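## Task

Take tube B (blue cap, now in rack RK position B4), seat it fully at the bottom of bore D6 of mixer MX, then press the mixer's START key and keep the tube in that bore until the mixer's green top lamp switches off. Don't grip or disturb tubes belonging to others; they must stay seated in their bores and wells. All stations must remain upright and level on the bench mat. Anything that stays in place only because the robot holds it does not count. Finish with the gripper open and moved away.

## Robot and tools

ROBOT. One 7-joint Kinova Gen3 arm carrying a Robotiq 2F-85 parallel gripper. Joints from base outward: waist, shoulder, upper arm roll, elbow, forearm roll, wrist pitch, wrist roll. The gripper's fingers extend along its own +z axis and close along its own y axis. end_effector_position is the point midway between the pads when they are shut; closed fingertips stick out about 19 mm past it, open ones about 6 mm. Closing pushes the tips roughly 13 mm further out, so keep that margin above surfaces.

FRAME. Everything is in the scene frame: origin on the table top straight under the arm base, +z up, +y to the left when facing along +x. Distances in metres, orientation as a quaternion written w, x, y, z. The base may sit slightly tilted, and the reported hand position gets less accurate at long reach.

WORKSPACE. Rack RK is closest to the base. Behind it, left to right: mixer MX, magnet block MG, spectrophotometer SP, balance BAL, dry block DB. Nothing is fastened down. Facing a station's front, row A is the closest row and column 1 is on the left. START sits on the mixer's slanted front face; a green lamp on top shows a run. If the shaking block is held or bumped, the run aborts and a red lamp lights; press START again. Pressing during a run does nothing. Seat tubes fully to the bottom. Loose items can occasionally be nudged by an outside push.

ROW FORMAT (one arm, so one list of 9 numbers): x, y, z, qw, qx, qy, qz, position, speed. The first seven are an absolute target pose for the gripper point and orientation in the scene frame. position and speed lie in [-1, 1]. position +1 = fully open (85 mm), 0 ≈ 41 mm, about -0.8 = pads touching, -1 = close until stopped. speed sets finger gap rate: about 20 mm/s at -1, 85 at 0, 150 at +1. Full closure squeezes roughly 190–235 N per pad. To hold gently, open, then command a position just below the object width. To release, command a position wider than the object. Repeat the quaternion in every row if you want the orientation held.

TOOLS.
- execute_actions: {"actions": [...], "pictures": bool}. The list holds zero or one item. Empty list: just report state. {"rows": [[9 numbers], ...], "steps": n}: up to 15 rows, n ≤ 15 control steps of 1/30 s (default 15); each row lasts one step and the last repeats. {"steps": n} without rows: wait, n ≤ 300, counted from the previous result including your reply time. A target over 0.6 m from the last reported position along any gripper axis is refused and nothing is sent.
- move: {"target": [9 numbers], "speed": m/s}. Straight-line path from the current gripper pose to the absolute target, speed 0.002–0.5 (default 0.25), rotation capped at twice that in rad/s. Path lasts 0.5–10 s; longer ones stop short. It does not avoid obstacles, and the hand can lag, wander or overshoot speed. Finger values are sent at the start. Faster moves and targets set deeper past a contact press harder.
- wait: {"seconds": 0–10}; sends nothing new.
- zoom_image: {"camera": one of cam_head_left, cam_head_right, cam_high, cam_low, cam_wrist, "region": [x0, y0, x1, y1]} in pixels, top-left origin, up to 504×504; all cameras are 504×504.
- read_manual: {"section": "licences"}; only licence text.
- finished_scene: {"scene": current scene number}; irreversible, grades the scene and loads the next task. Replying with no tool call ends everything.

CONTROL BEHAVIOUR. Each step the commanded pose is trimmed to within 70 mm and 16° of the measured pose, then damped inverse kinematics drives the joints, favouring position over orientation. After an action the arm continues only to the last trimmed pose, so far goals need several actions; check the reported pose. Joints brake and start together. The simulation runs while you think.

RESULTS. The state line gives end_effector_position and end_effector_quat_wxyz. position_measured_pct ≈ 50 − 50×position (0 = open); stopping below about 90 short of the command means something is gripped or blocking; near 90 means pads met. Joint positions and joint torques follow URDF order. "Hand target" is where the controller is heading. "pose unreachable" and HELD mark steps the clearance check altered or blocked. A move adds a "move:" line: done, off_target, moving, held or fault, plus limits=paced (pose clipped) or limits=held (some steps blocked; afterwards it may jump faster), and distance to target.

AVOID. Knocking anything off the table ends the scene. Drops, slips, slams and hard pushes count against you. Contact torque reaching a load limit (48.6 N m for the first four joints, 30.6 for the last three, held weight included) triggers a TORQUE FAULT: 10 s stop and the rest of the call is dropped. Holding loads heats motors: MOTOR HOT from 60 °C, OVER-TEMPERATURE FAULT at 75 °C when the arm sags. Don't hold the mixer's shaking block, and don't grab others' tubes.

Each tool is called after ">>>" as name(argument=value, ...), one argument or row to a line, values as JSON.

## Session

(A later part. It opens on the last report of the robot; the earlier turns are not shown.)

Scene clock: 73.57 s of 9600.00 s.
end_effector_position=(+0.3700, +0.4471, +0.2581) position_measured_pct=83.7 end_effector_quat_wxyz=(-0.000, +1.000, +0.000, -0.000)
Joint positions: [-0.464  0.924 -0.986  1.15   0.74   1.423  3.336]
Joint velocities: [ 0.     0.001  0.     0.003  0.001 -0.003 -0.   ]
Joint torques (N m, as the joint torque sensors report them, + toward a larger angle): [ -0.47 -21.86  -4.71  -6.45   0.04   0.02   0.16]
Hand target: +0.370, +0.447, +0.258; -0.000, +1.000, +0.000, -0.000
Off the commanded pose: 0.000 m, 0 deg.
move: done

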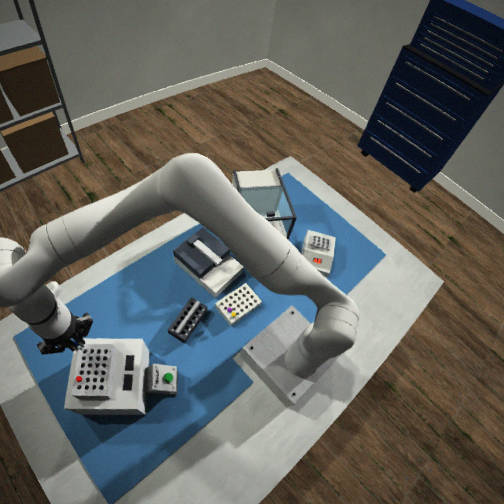

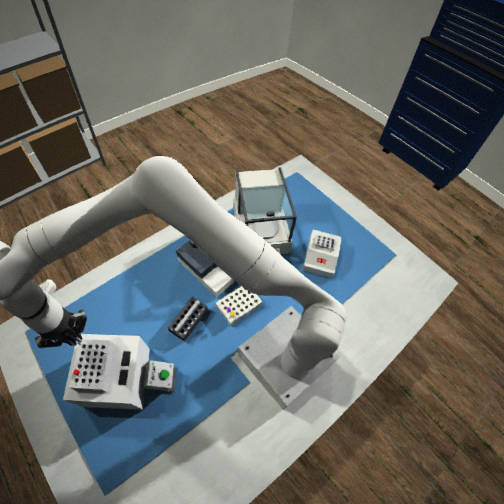

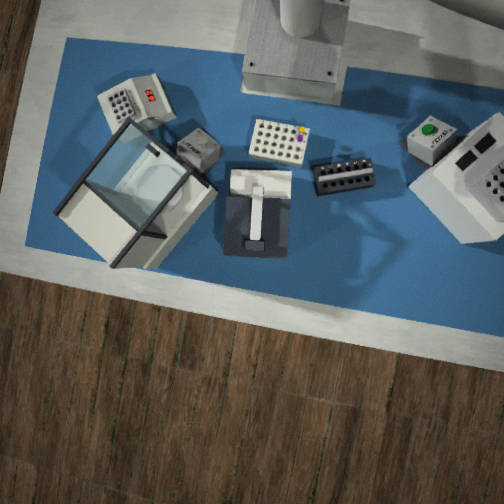

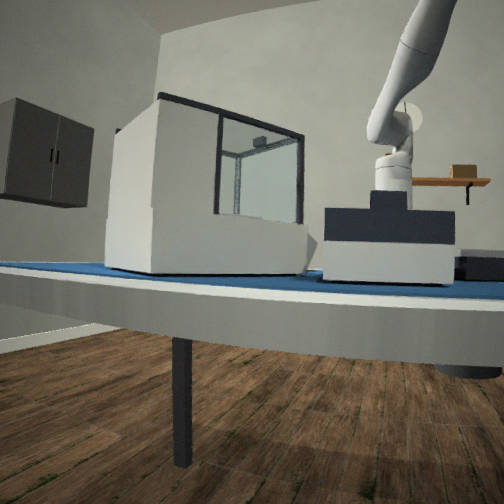

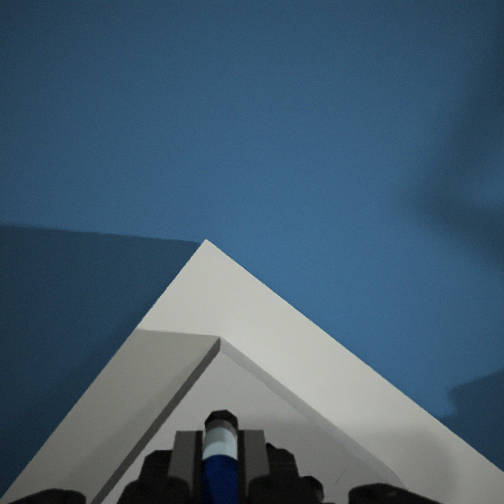

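>>> move(
  target=[0.37, 0.447, 0.24, 0, 1, 0, 0, -1, -0.5],
  speed=0.02,
)

>>> zoom_image(
  camera="cam_wrist",
  region=[120, 300, 320, 504],
)

Scene clock: 78.60 s of 9600.00 s.
end_effector_position=(+0.3701, +0.4473, +0.2416) position_measured_pct=83.7 end_effector_quat_wxyz=(-0.001, +1.000, -0.000, +0.001)
Joint positions: [-0.461  0.941 -0.979  1.177  0.754  1.386  3.323]
Joint velocities: [ 0.001 -0.001 -0.001  0.003  0.002 -0.003 -0.001]
Joint torques (N m, as the joint torque sensors report them, + toward a larger angle): [ -0.84 -20.16  -4.5   -5.57  -0.15  -0.3    0.27]
Hand target: +0.370, +0.447, +0.240; -0.000, +1.000, +0.000, -0.000
Off the commanded pose: 0.002 m, 0 deg.
move: done

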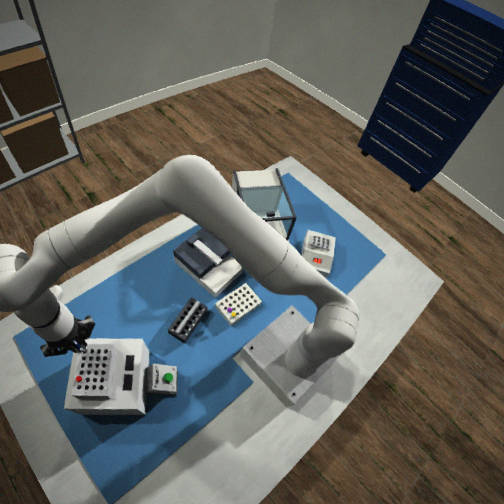

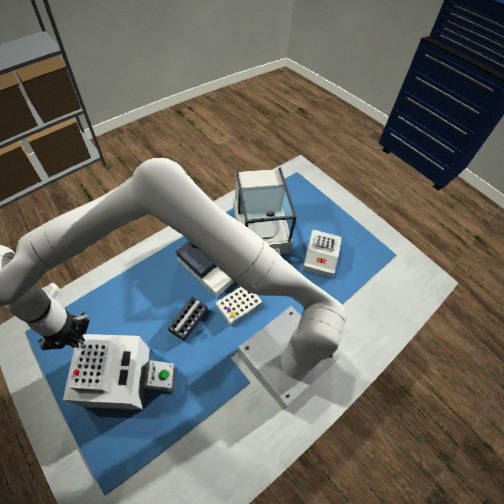

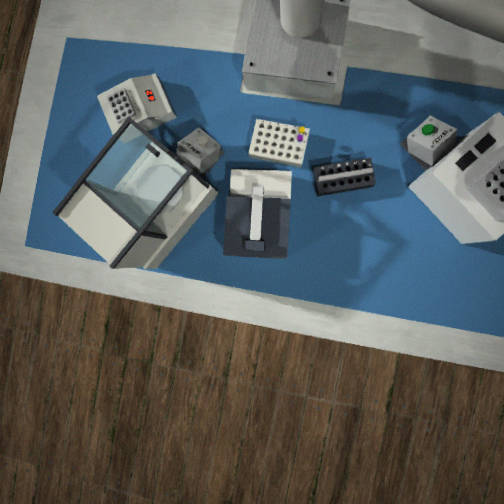

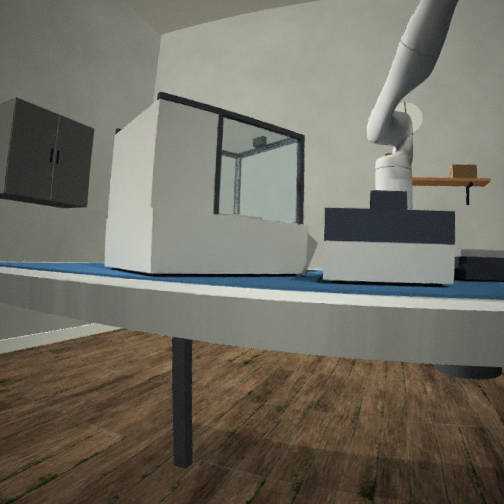

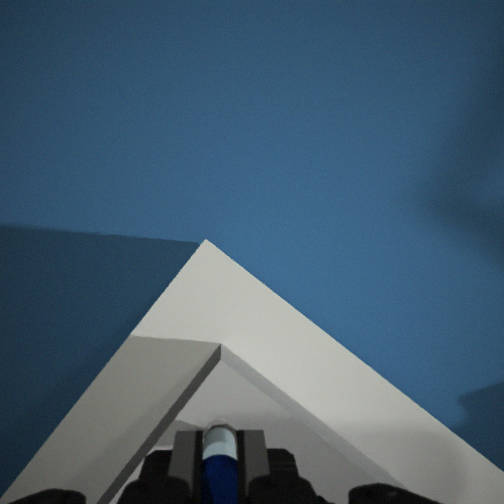

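Region (120, 300, 320, 504) of cam_wrist's 504x504 image, scaled by 2.471; it fills the left 494 columns of this view, and the rest is white.

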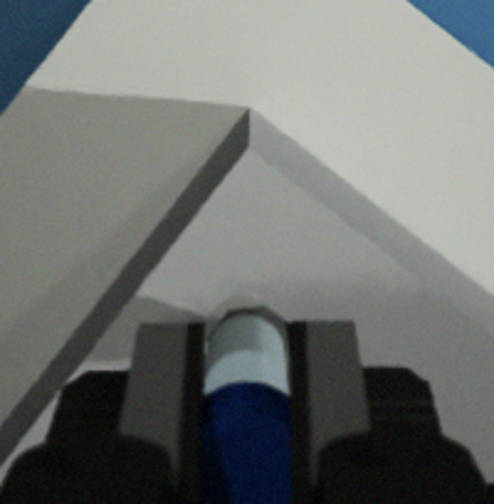

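>>> move(
  target=[0.367, 0.447, 0.246, 0, 1, 0, 0, -1, -0.5],
  speed=0.02,
)

>>> move(
  target=[0.367, 0.447, 0.236, 0, 1, 0, 0, -1, -0.5],
  speed=0.02,
)

>>> zoom_image(
  camera="cam_wrist",
  region=[120, 300, 320, 504],
)

Scene clock: 86.30 s of 9600.00 s.
end_effector_position=(+0.3670, +0.4470, +0.2459) position_measured_pct=83.7 end_effector_quat_wxyz=(-0.000, +1.000, -0.000, -0.000)
Joint positions: [-0.462  0.933 -0.982  1.178  0.749  1.394  3.32 ]
Joint velocities: [-0.001 -0.002 -0.001  0.    -0.001  0.001 -0.   ]
Joint torques (N m, as the joint torque sensors report them, + toward a larger angle): [ -0.24 -22.25  -4.51  -6.43   0.25  -0.17   0.29]
Hand target: +0.367, +0.447, +0.246; -0.000, +1.000, -0.000, +0.000
Off the commanded pose: 0.000 m, 0 deg.
move: done

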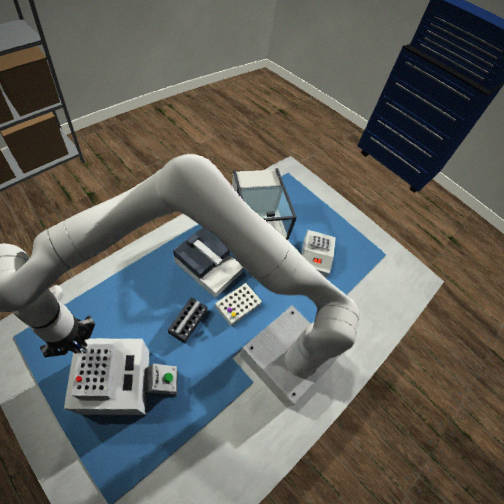

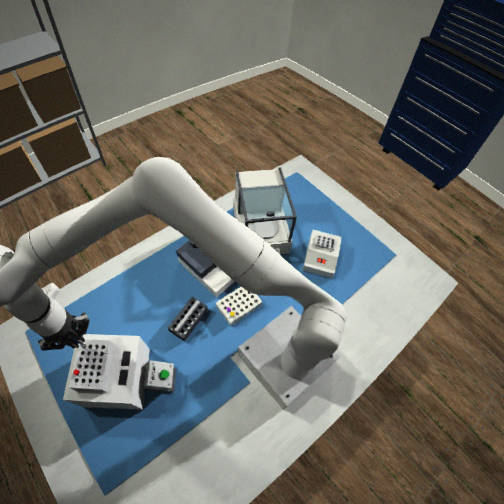

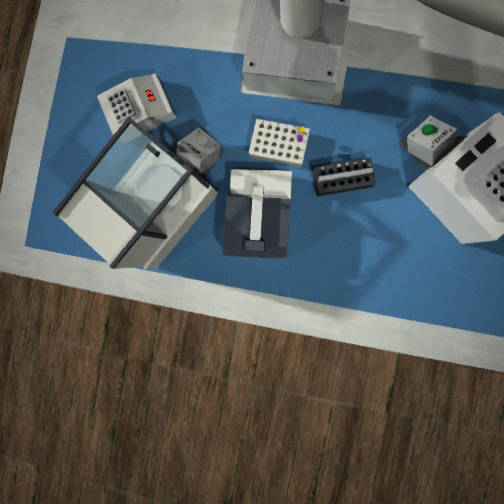

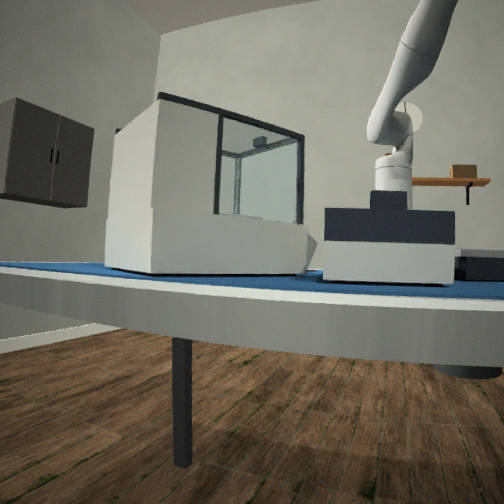

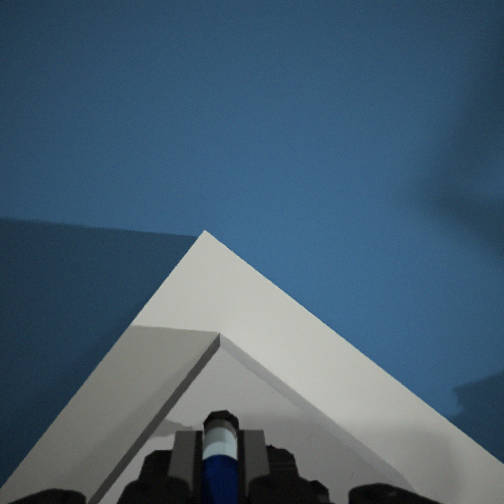

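Scene clock: 87.07 s of 9600.00 s.
end_effector_position=(+0.3674, +0.4468, +0.2361) position_measured_pct=83.7 end_effector_quat_wxyz=(+0.000, +1.000, -0.000, +0.000)
Joint positions: [-0.461  0.944 -0.977  1.193  0.757  1.374  3.313]
Joint velocities: [ 0.001  0.002 -0.     0.003  0.002 -0.002 -0.   ]
Joint torques (N m, as the joint torque sensors report them, + toward a larger angle): [ -0.49 -21.75  -5.27  -6.03  -0.13  -0.11  -0.05]
Hand target: +0.367, +0.447, +0.236; -0.000, +1.000, +0.000, -0.000
Off the commanded pose: 0.000 m, 0 deg.
move: done

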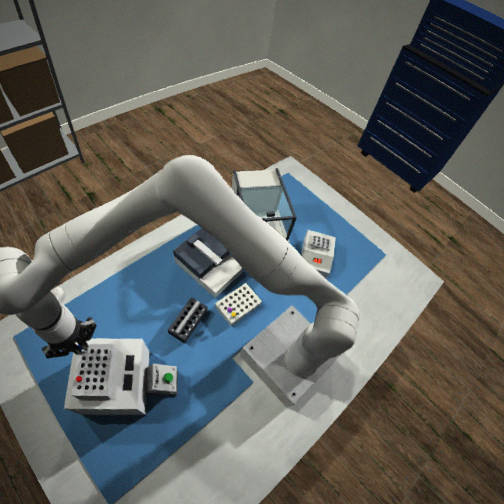

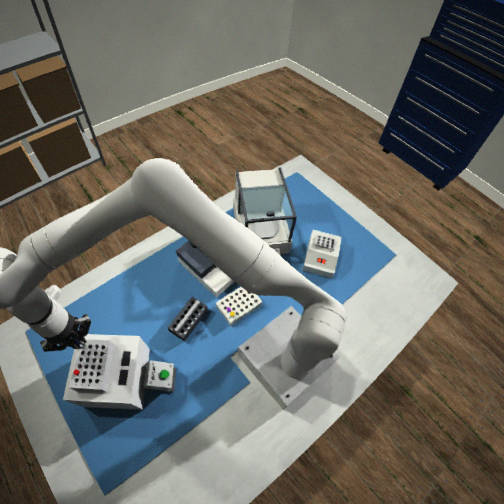

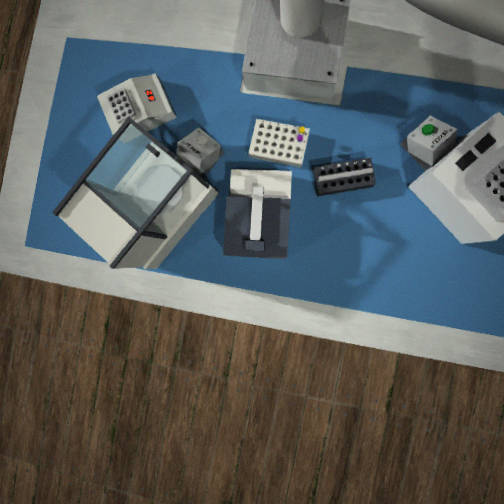

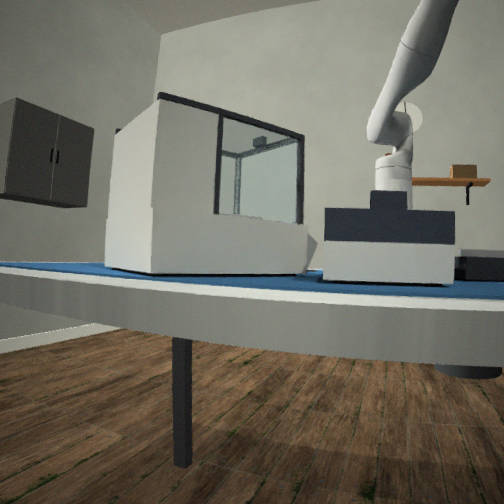

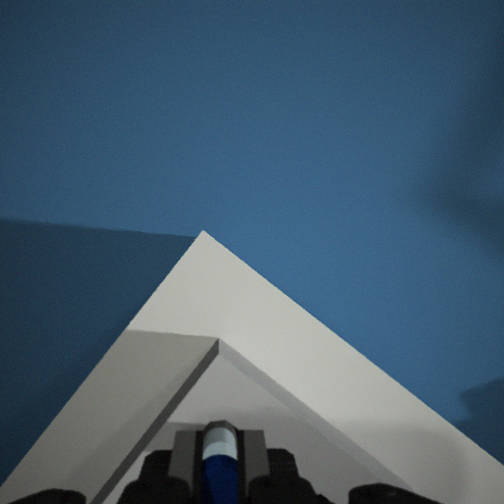

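Region (120, 300, 320, 504) of cam_wrist's 504x504 image, scaled by 2.471; it fills the left 494 columns of this view, and the rest is white.

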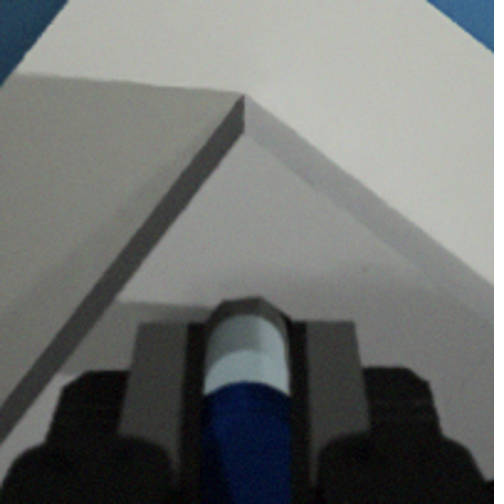

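>>> move(
  target=[0.3675, 0.447, 0.222, 0, 1, 0, 0, -1, -0.5],
  speed=0.02,
)

Scene clock: 90.40 s of 9600.00 s.
end_effector_position=(+0.3676, +0.4469, +0.2221) position_measured_pct=83.7 end_effector_quat_wxyz=(+0.000, +1.000, -0.000, +0.000)
Joint positions: [-0.459  0.96  -0.97   1.211  0.769  1.346  3.304]
Joint velocities: [ 0.     0.002  0.001  0.002  0.    -0.002  0.001]
Joint torques (N m, as the joint torque sensors report them, + toward a larger angle): [ -0.51 -22.23  -4.73  -6.18  -0.09  -0.05   0.19]
Hand target: +0.367, +0.447, +0.222; -0.000, +1.000, +0.000, -0.000
Off the commanded pose: 0.000 m, 0 deg.
move: done

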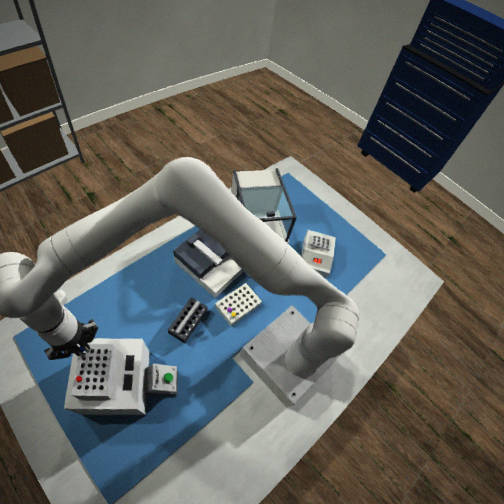

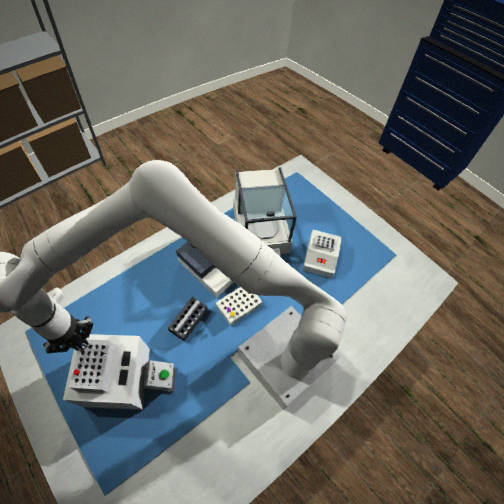

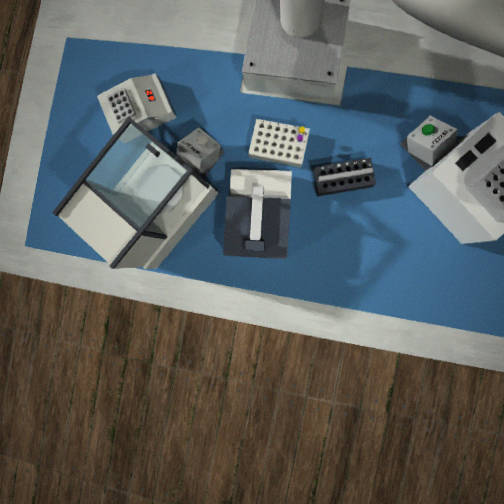

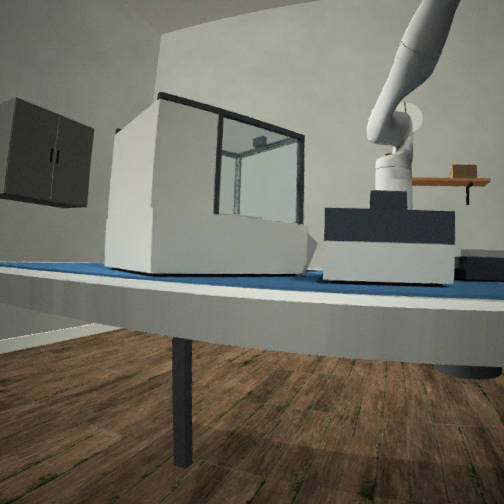

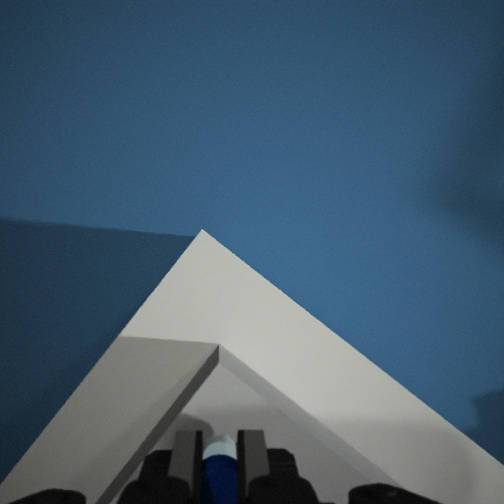

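Go a little further until contact.

>>> move(
  target=[0.3675, 0.447, 0.212, 0, 1, 0, 0, -1, -0.5],
  speed=0.015,
)

Scene clock: 92.87 s of 9600.00 s.
end_effector_position=(+0.3678, +0.4472, +0.2158) position_measured_pct=83.7 end_effector_quat_wxyz=(-0.001, +1.000, -0.000, +0.002)
Joint positions: [-0.458  0.966 -0.968  1.223  0.777  1.33   3.296]
Joint velocities: [ 0.    -0.    -0.003  0.001  0.002 -0.001 -0.002]
Joint torques (N m, as the joint torque sensors report them, + toward a larger angle): [ -0.9  -17.14  -3.85  -5.42   0.56  -1.57   0.03]
Hand target: +0.367, +0.447, +0.212; -0.000, +1.000, +0.000, -0.000
Off the commanded pose: 0.004 m, 0 deg.
move: off_target

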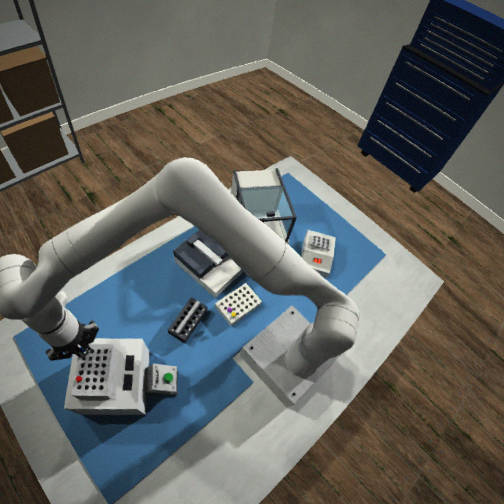

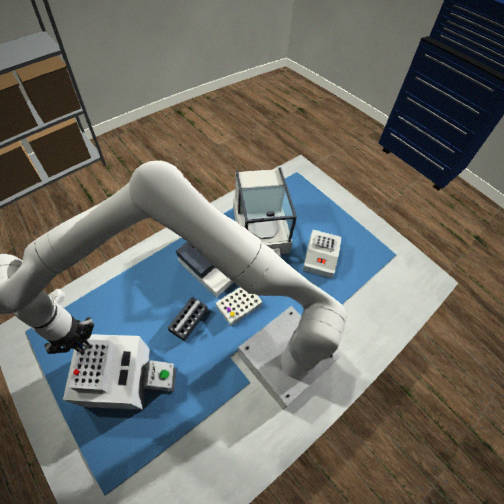

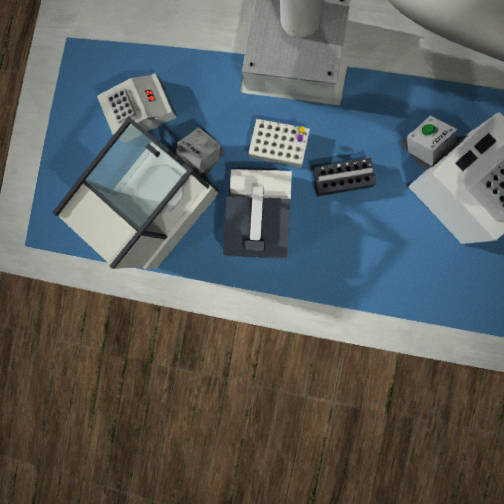

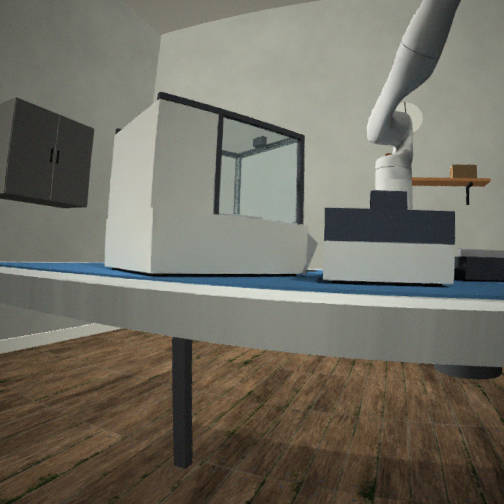

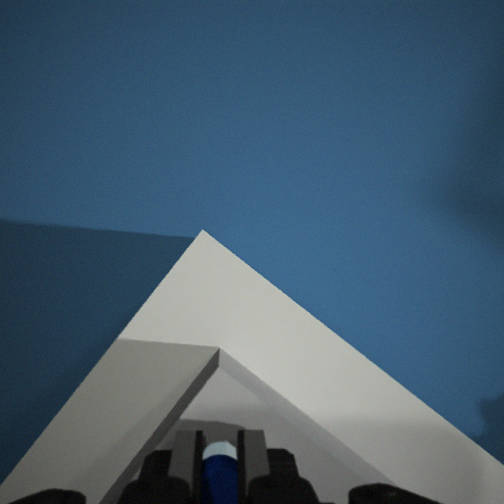

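>>> move(
  target=[0.3675, 0.447, 0.217, 0, 1, 0, 0, -0.3, 0],
  speed=0.02,
)

>>> move(
  target=[0.3675, 0.447, 0.245, 0, 1, 0, 0, -0.3, 0],
  speed=0.05,
)

>>> move(
  target=[0.3675, 0.447, 0.245, 0, 1, 0, 0, -1, 0],
  speed=0.05,
)

>>> move(
  target=[0.3675, 0.447, 0.226, 0, 1, 0, 0, -1, 0],
  speed=0.015,
)

Scene clock: 98.67 s of 9600.00 s.
end_effector_position=(+0.3675, +0.4470, +0.2170) position_measured_pct=65.1 end_effector_quat_wxyz=(-0.000, +1.000, -0.000, +0.000)
Joint positions: [-0.459  0.966 -0.968  1.217  0.774  1.336  3.299]
Joint velocities: [-0.     0.    -0.    -0.002 -0.     0.001 -0.002]
Joint torques (N m, as the joint torque sensors report them, + toward a larger angle): [ -0.05 -22.36  -5.3   -6.25  -0.05  -0.31   0.3 ]
Hand target: +0.368, +0.447, +0.217; +0.000, +1.000, -0.000, +0.000
Off the commanded pose: 0.000 m, 0 deg.
move: done

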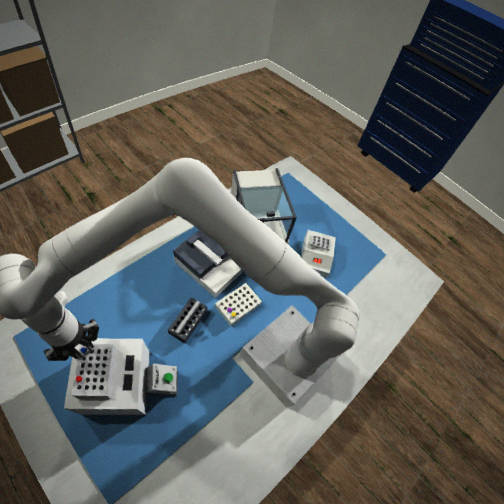

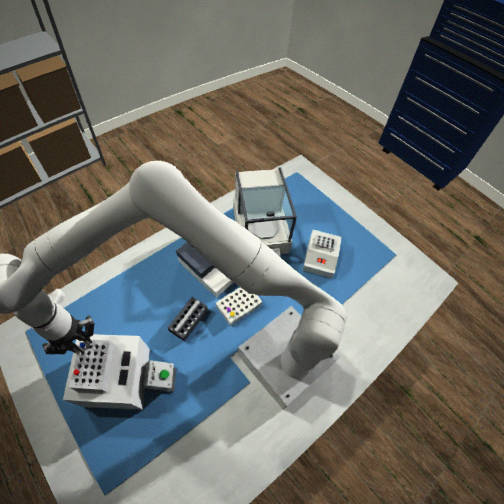

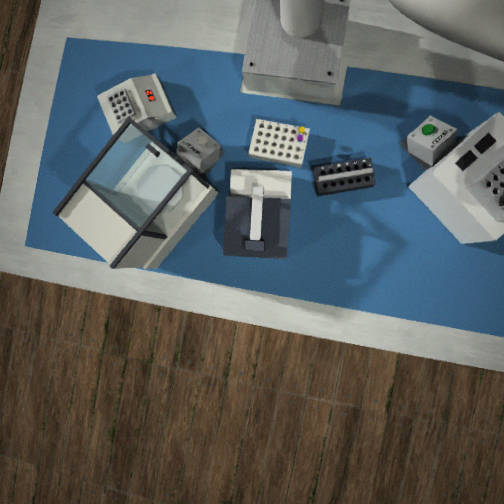

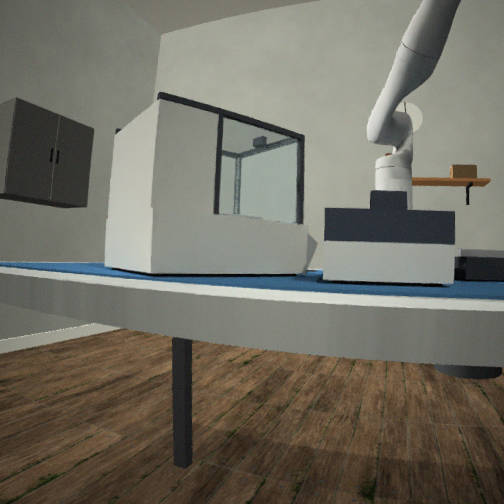

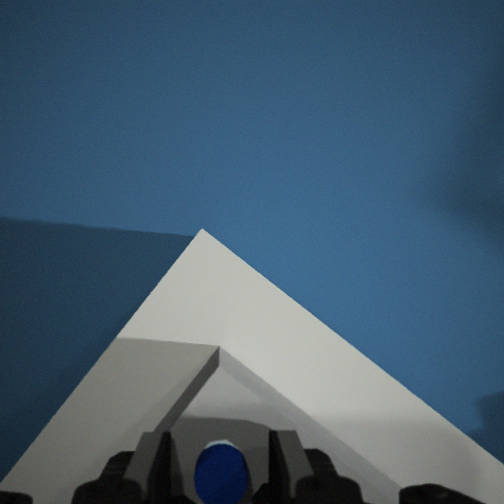

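Scene clock: 99.57 s of 9600.00 s.
end_effector_position=(+0.3675, +0.4469, +0.2449) position_measured_pct=65.1 end_effector_quat_wxyz=(+0.000, +1.000, -0.000, +0.000)
Joint positions: [-0.462  0.935 -0.982  1.178  0.75   1.392  3.32 ]
Joint velocities: [-0.    -0.002 -0.001 -0.003 -0.     0.003  0.001]
Joint torques (N m, as the joint torque sensors report them, + toward a larger angle): [  0.   -21.93  -5.23  -5.95  -0.13   0.06   0.11]
Hand target: +0.368, +0.447, +0.245; +0.000, +1.000, -0.000, +0.000
Off the commanded pose: 0.000 m, 0 deg.
move: done

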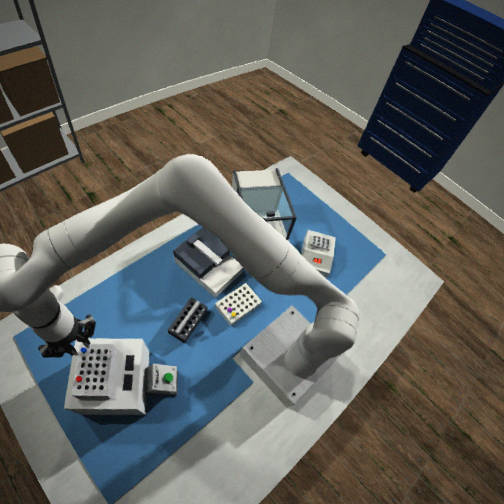

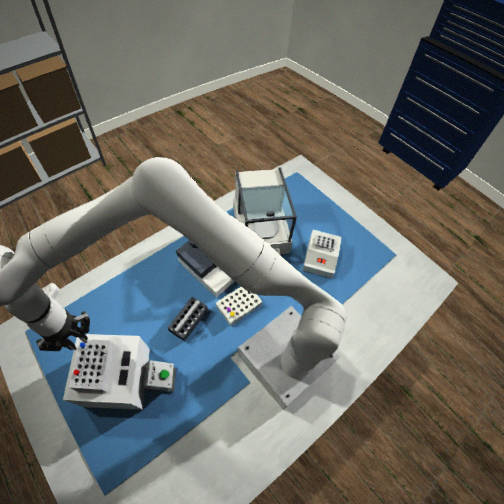

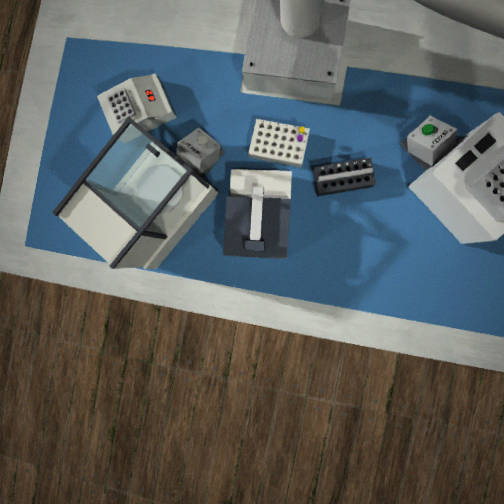

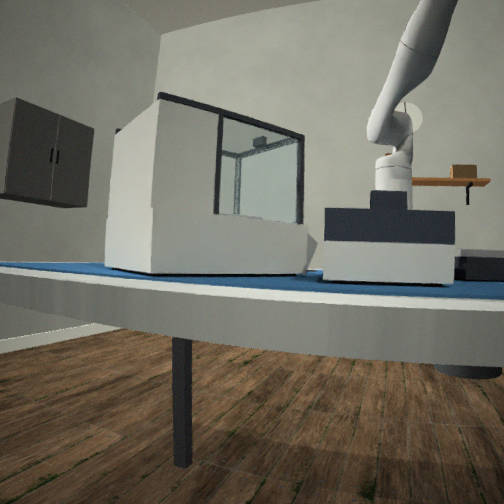

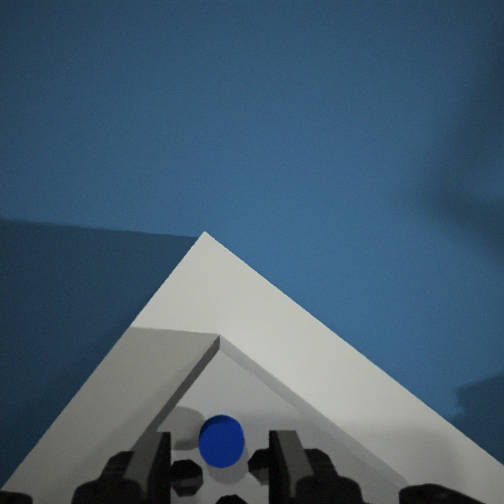

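Scene clock: 100.27 s of 9600.00 s.
end_effector_position=(+0.3675, +0.4470, +0.2450) position_measured_pct=91.7 end_effector_quat_wxyz=(-0.000, +1.000, -0.000, +0.000)
Joint positions: [-0.462  0.935 -0.982  1.178  0.75   1.393  3.32 ]
Joint velocities: [ 0.    -0.     0.001 -0.    -0.     0.     0.001]
Joint torques (N m, as the joint torque sensors report them, + toward a larger angle): [ -0.59 -22.54  -5.02  -6.39   0.14  -0.26   0.4 ]
Hand target: +0.367, +0.447, +0.245; +0.000, +1.000, -0.000, +0.000
Off the commanded pose: 0.000 m, 0 deg.
move: done

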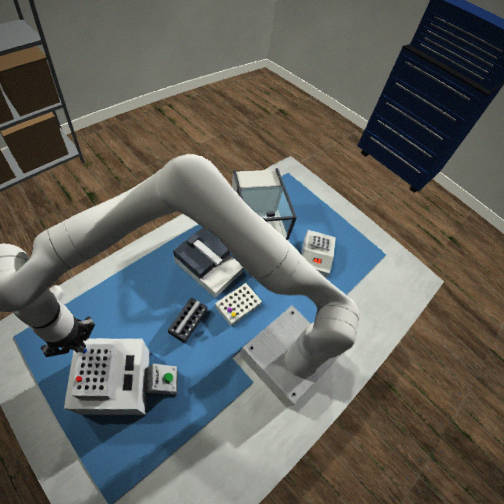

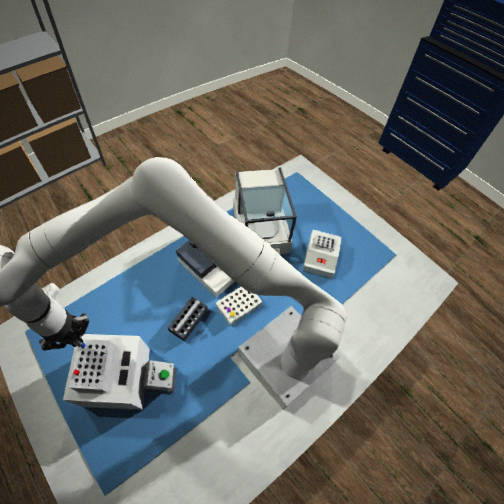

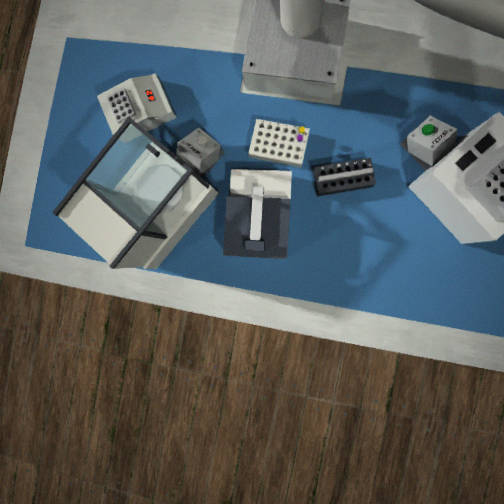

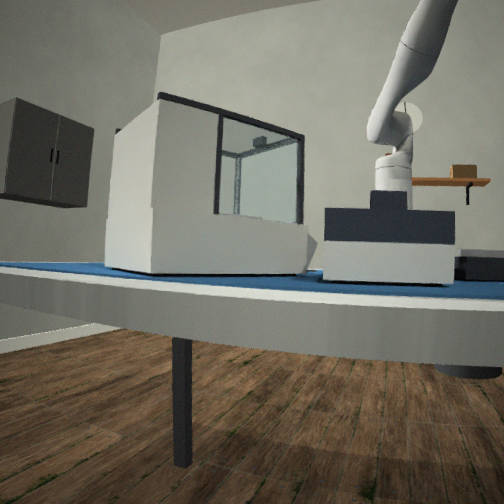

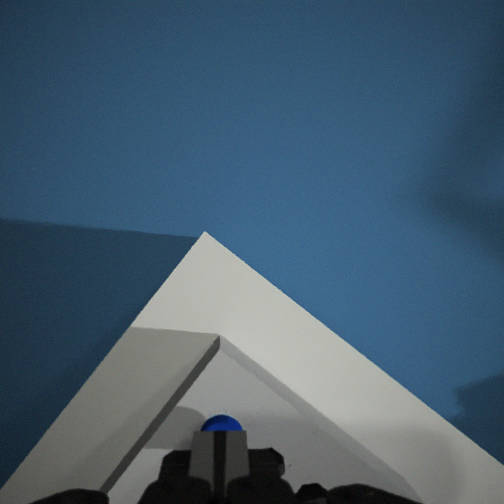

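Scene clock: 101.77 s of 9600.00 s.
end_effector_position=(+0.3679, +0.4477, +0.2289) position_measured_pct=91.7 end_effector_quat_wxyz=(-0.002, +1.000, -0.000, +0.001)
Joint positions: [-0.459  0.952 -0.975  1.204  0.766  1.355  3.306]
Joint velocities: [ 0.001 -0.001  0.001  0.003  0.003 -0.002 -0.   ]
Joint torques (N m, as the joint torque sensors report them, + toward a larger angle): [ -0.8  -18.42  -3.87  -5.29   0.13  -0.8    0.18]
Hand target: +0.367, +0.447, +0.226; -0.000, +1.000, +0.000, -0.000
Off the commanded pose: 0.003 m, 0 deg.
move: done

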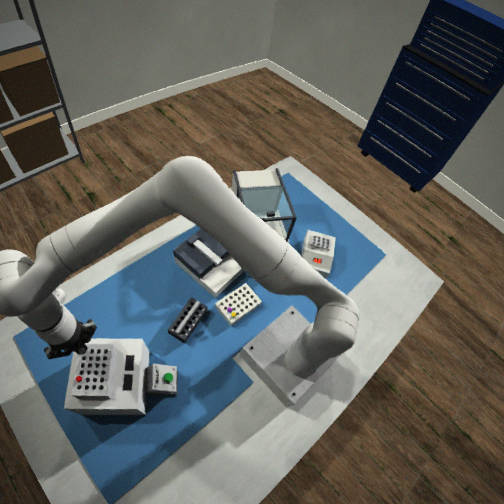

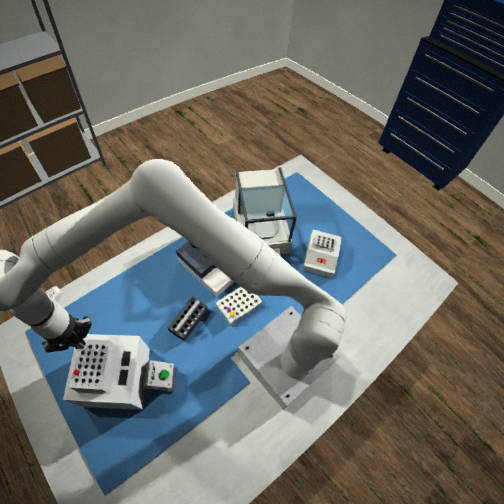

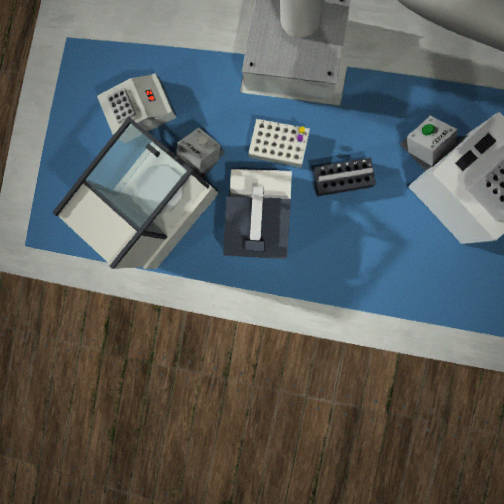

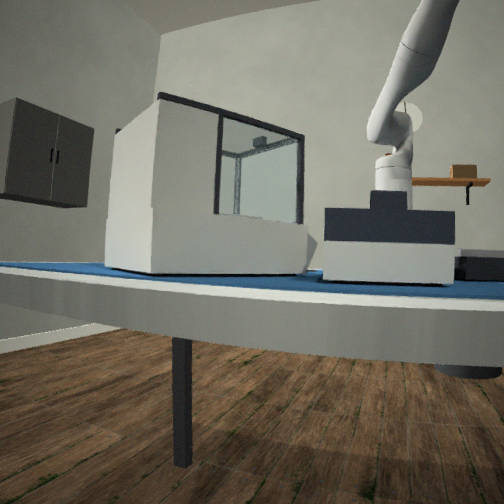

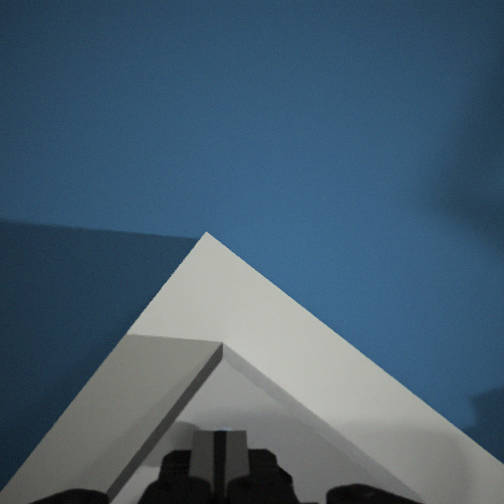

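>>> move(
  target=[0.3675, 0.447, 0.29, 0, 1, 0, 0, -1, 0],
  speed=0.1,
)

>>> move(
  target=[0.17, 0.303, 0.29, 0, 1, 0, 0, -1, 0],
  speed=0.25,
)

Scene clock: 108.67 s of 9600.00 s.
end_effector_position=(+0.3675, +0.4469, +0.2898) position_measured_pct=91.7 end_effector_quat_wxyz=(+0.000, +1.000, -0.000, +0.000)
Joint positions: [-0.473  0.891 -1.     1.101  0.718  1.489  3.354]
Joint velocities: [-0.002 -0.001 -0.    -0.003 -0.001  0.004  0.   ]
Joint torques (N m, as the joint torque sensors report them, + toward a larger angle): [ -0.16 -22.13  -4.61  -6.5    0.1   -0.61   0.1 ]
Hand target: +0.368, +0.447, +0.290; +0.000, +1.000, -0.000, +0.000
Off the commanded pose: 0.000 m, 0 deg.
move: done

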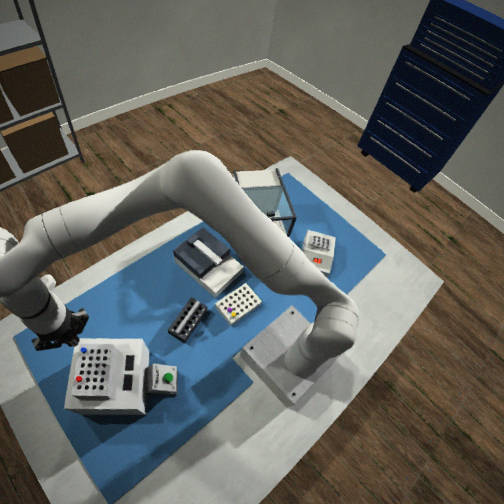

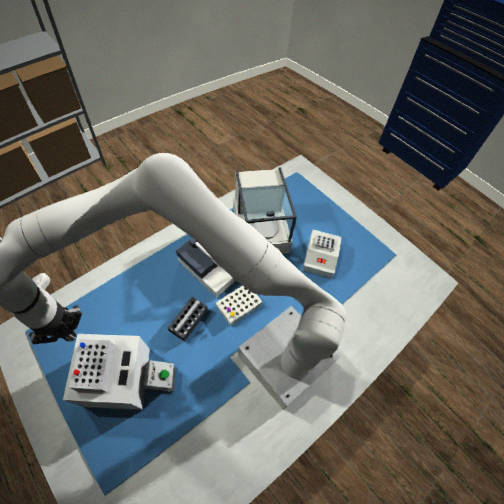

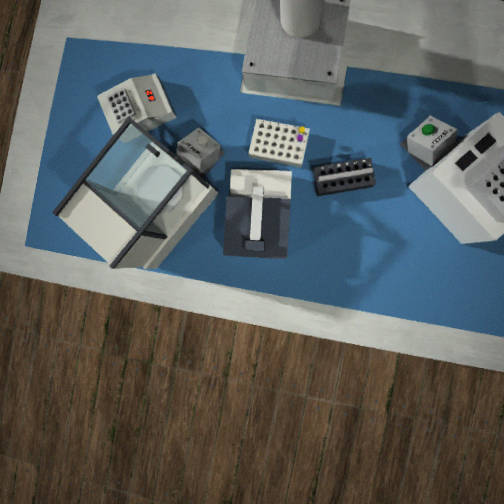

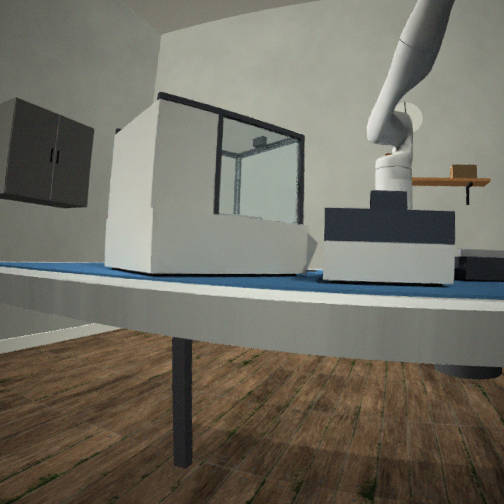

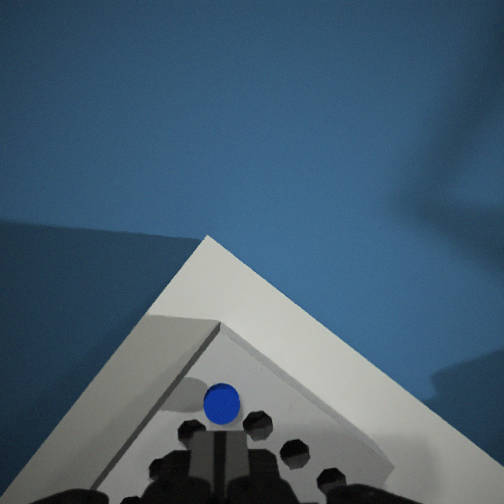

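Scene clock: 110.20 s of 9600.00 s.
end_effector_position=(+0.1694, +0.3034, +0.2894) position_measured_pct=91.7 end_effector_quat_wxyz=(-0.000, +1.000, +0.001, -0.001)
Joint positions: [-0.187  0.469 -1.251  1.933  0.497  1.113  3.04 ]
Joint velocities: [ 0.017 -0.014 -0.005  0.005 -0.004 -0.005  0.002]
Joint torques (N m, as the joint torque sensors report them, + toward a larger angle): [-0.18 -9.99 -2.86 -6.95 -0.14 -0.18  0.  ]
Hand target: +0.170, +0.303, +0.290; -0.000, +1.000, +0.001, -0.000
Off the commanded pose: 0.001 m, 0 deg.
move: done

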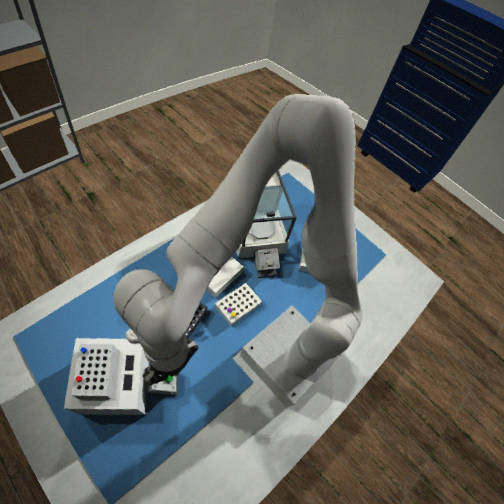

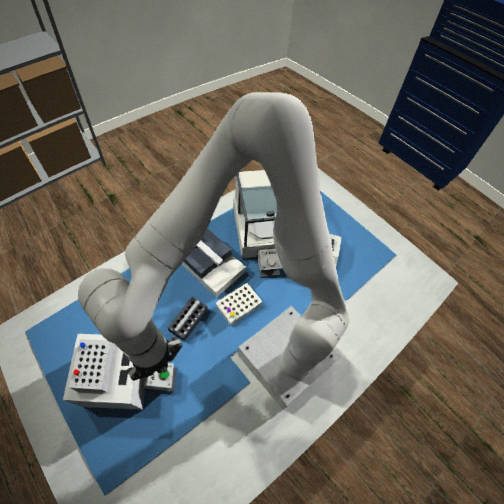

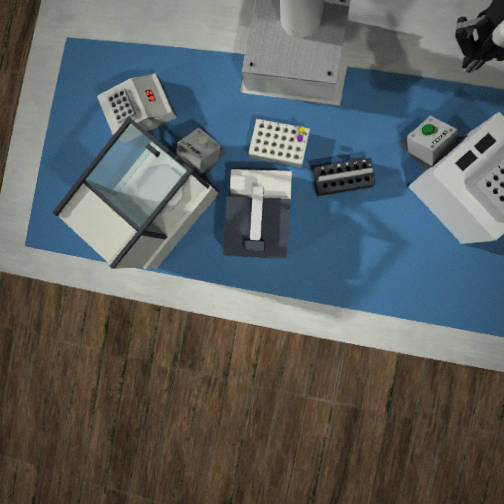

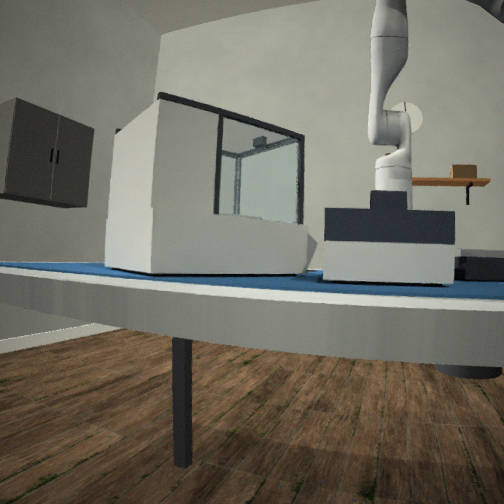

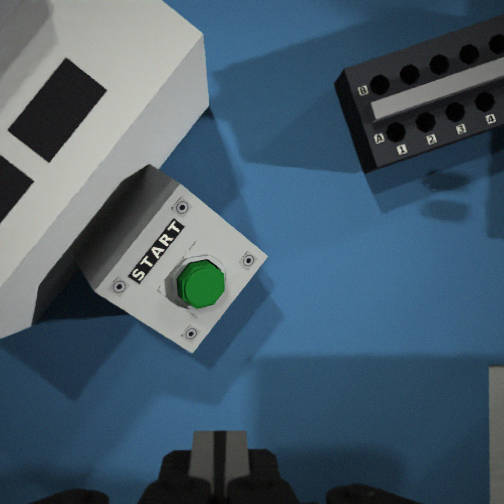

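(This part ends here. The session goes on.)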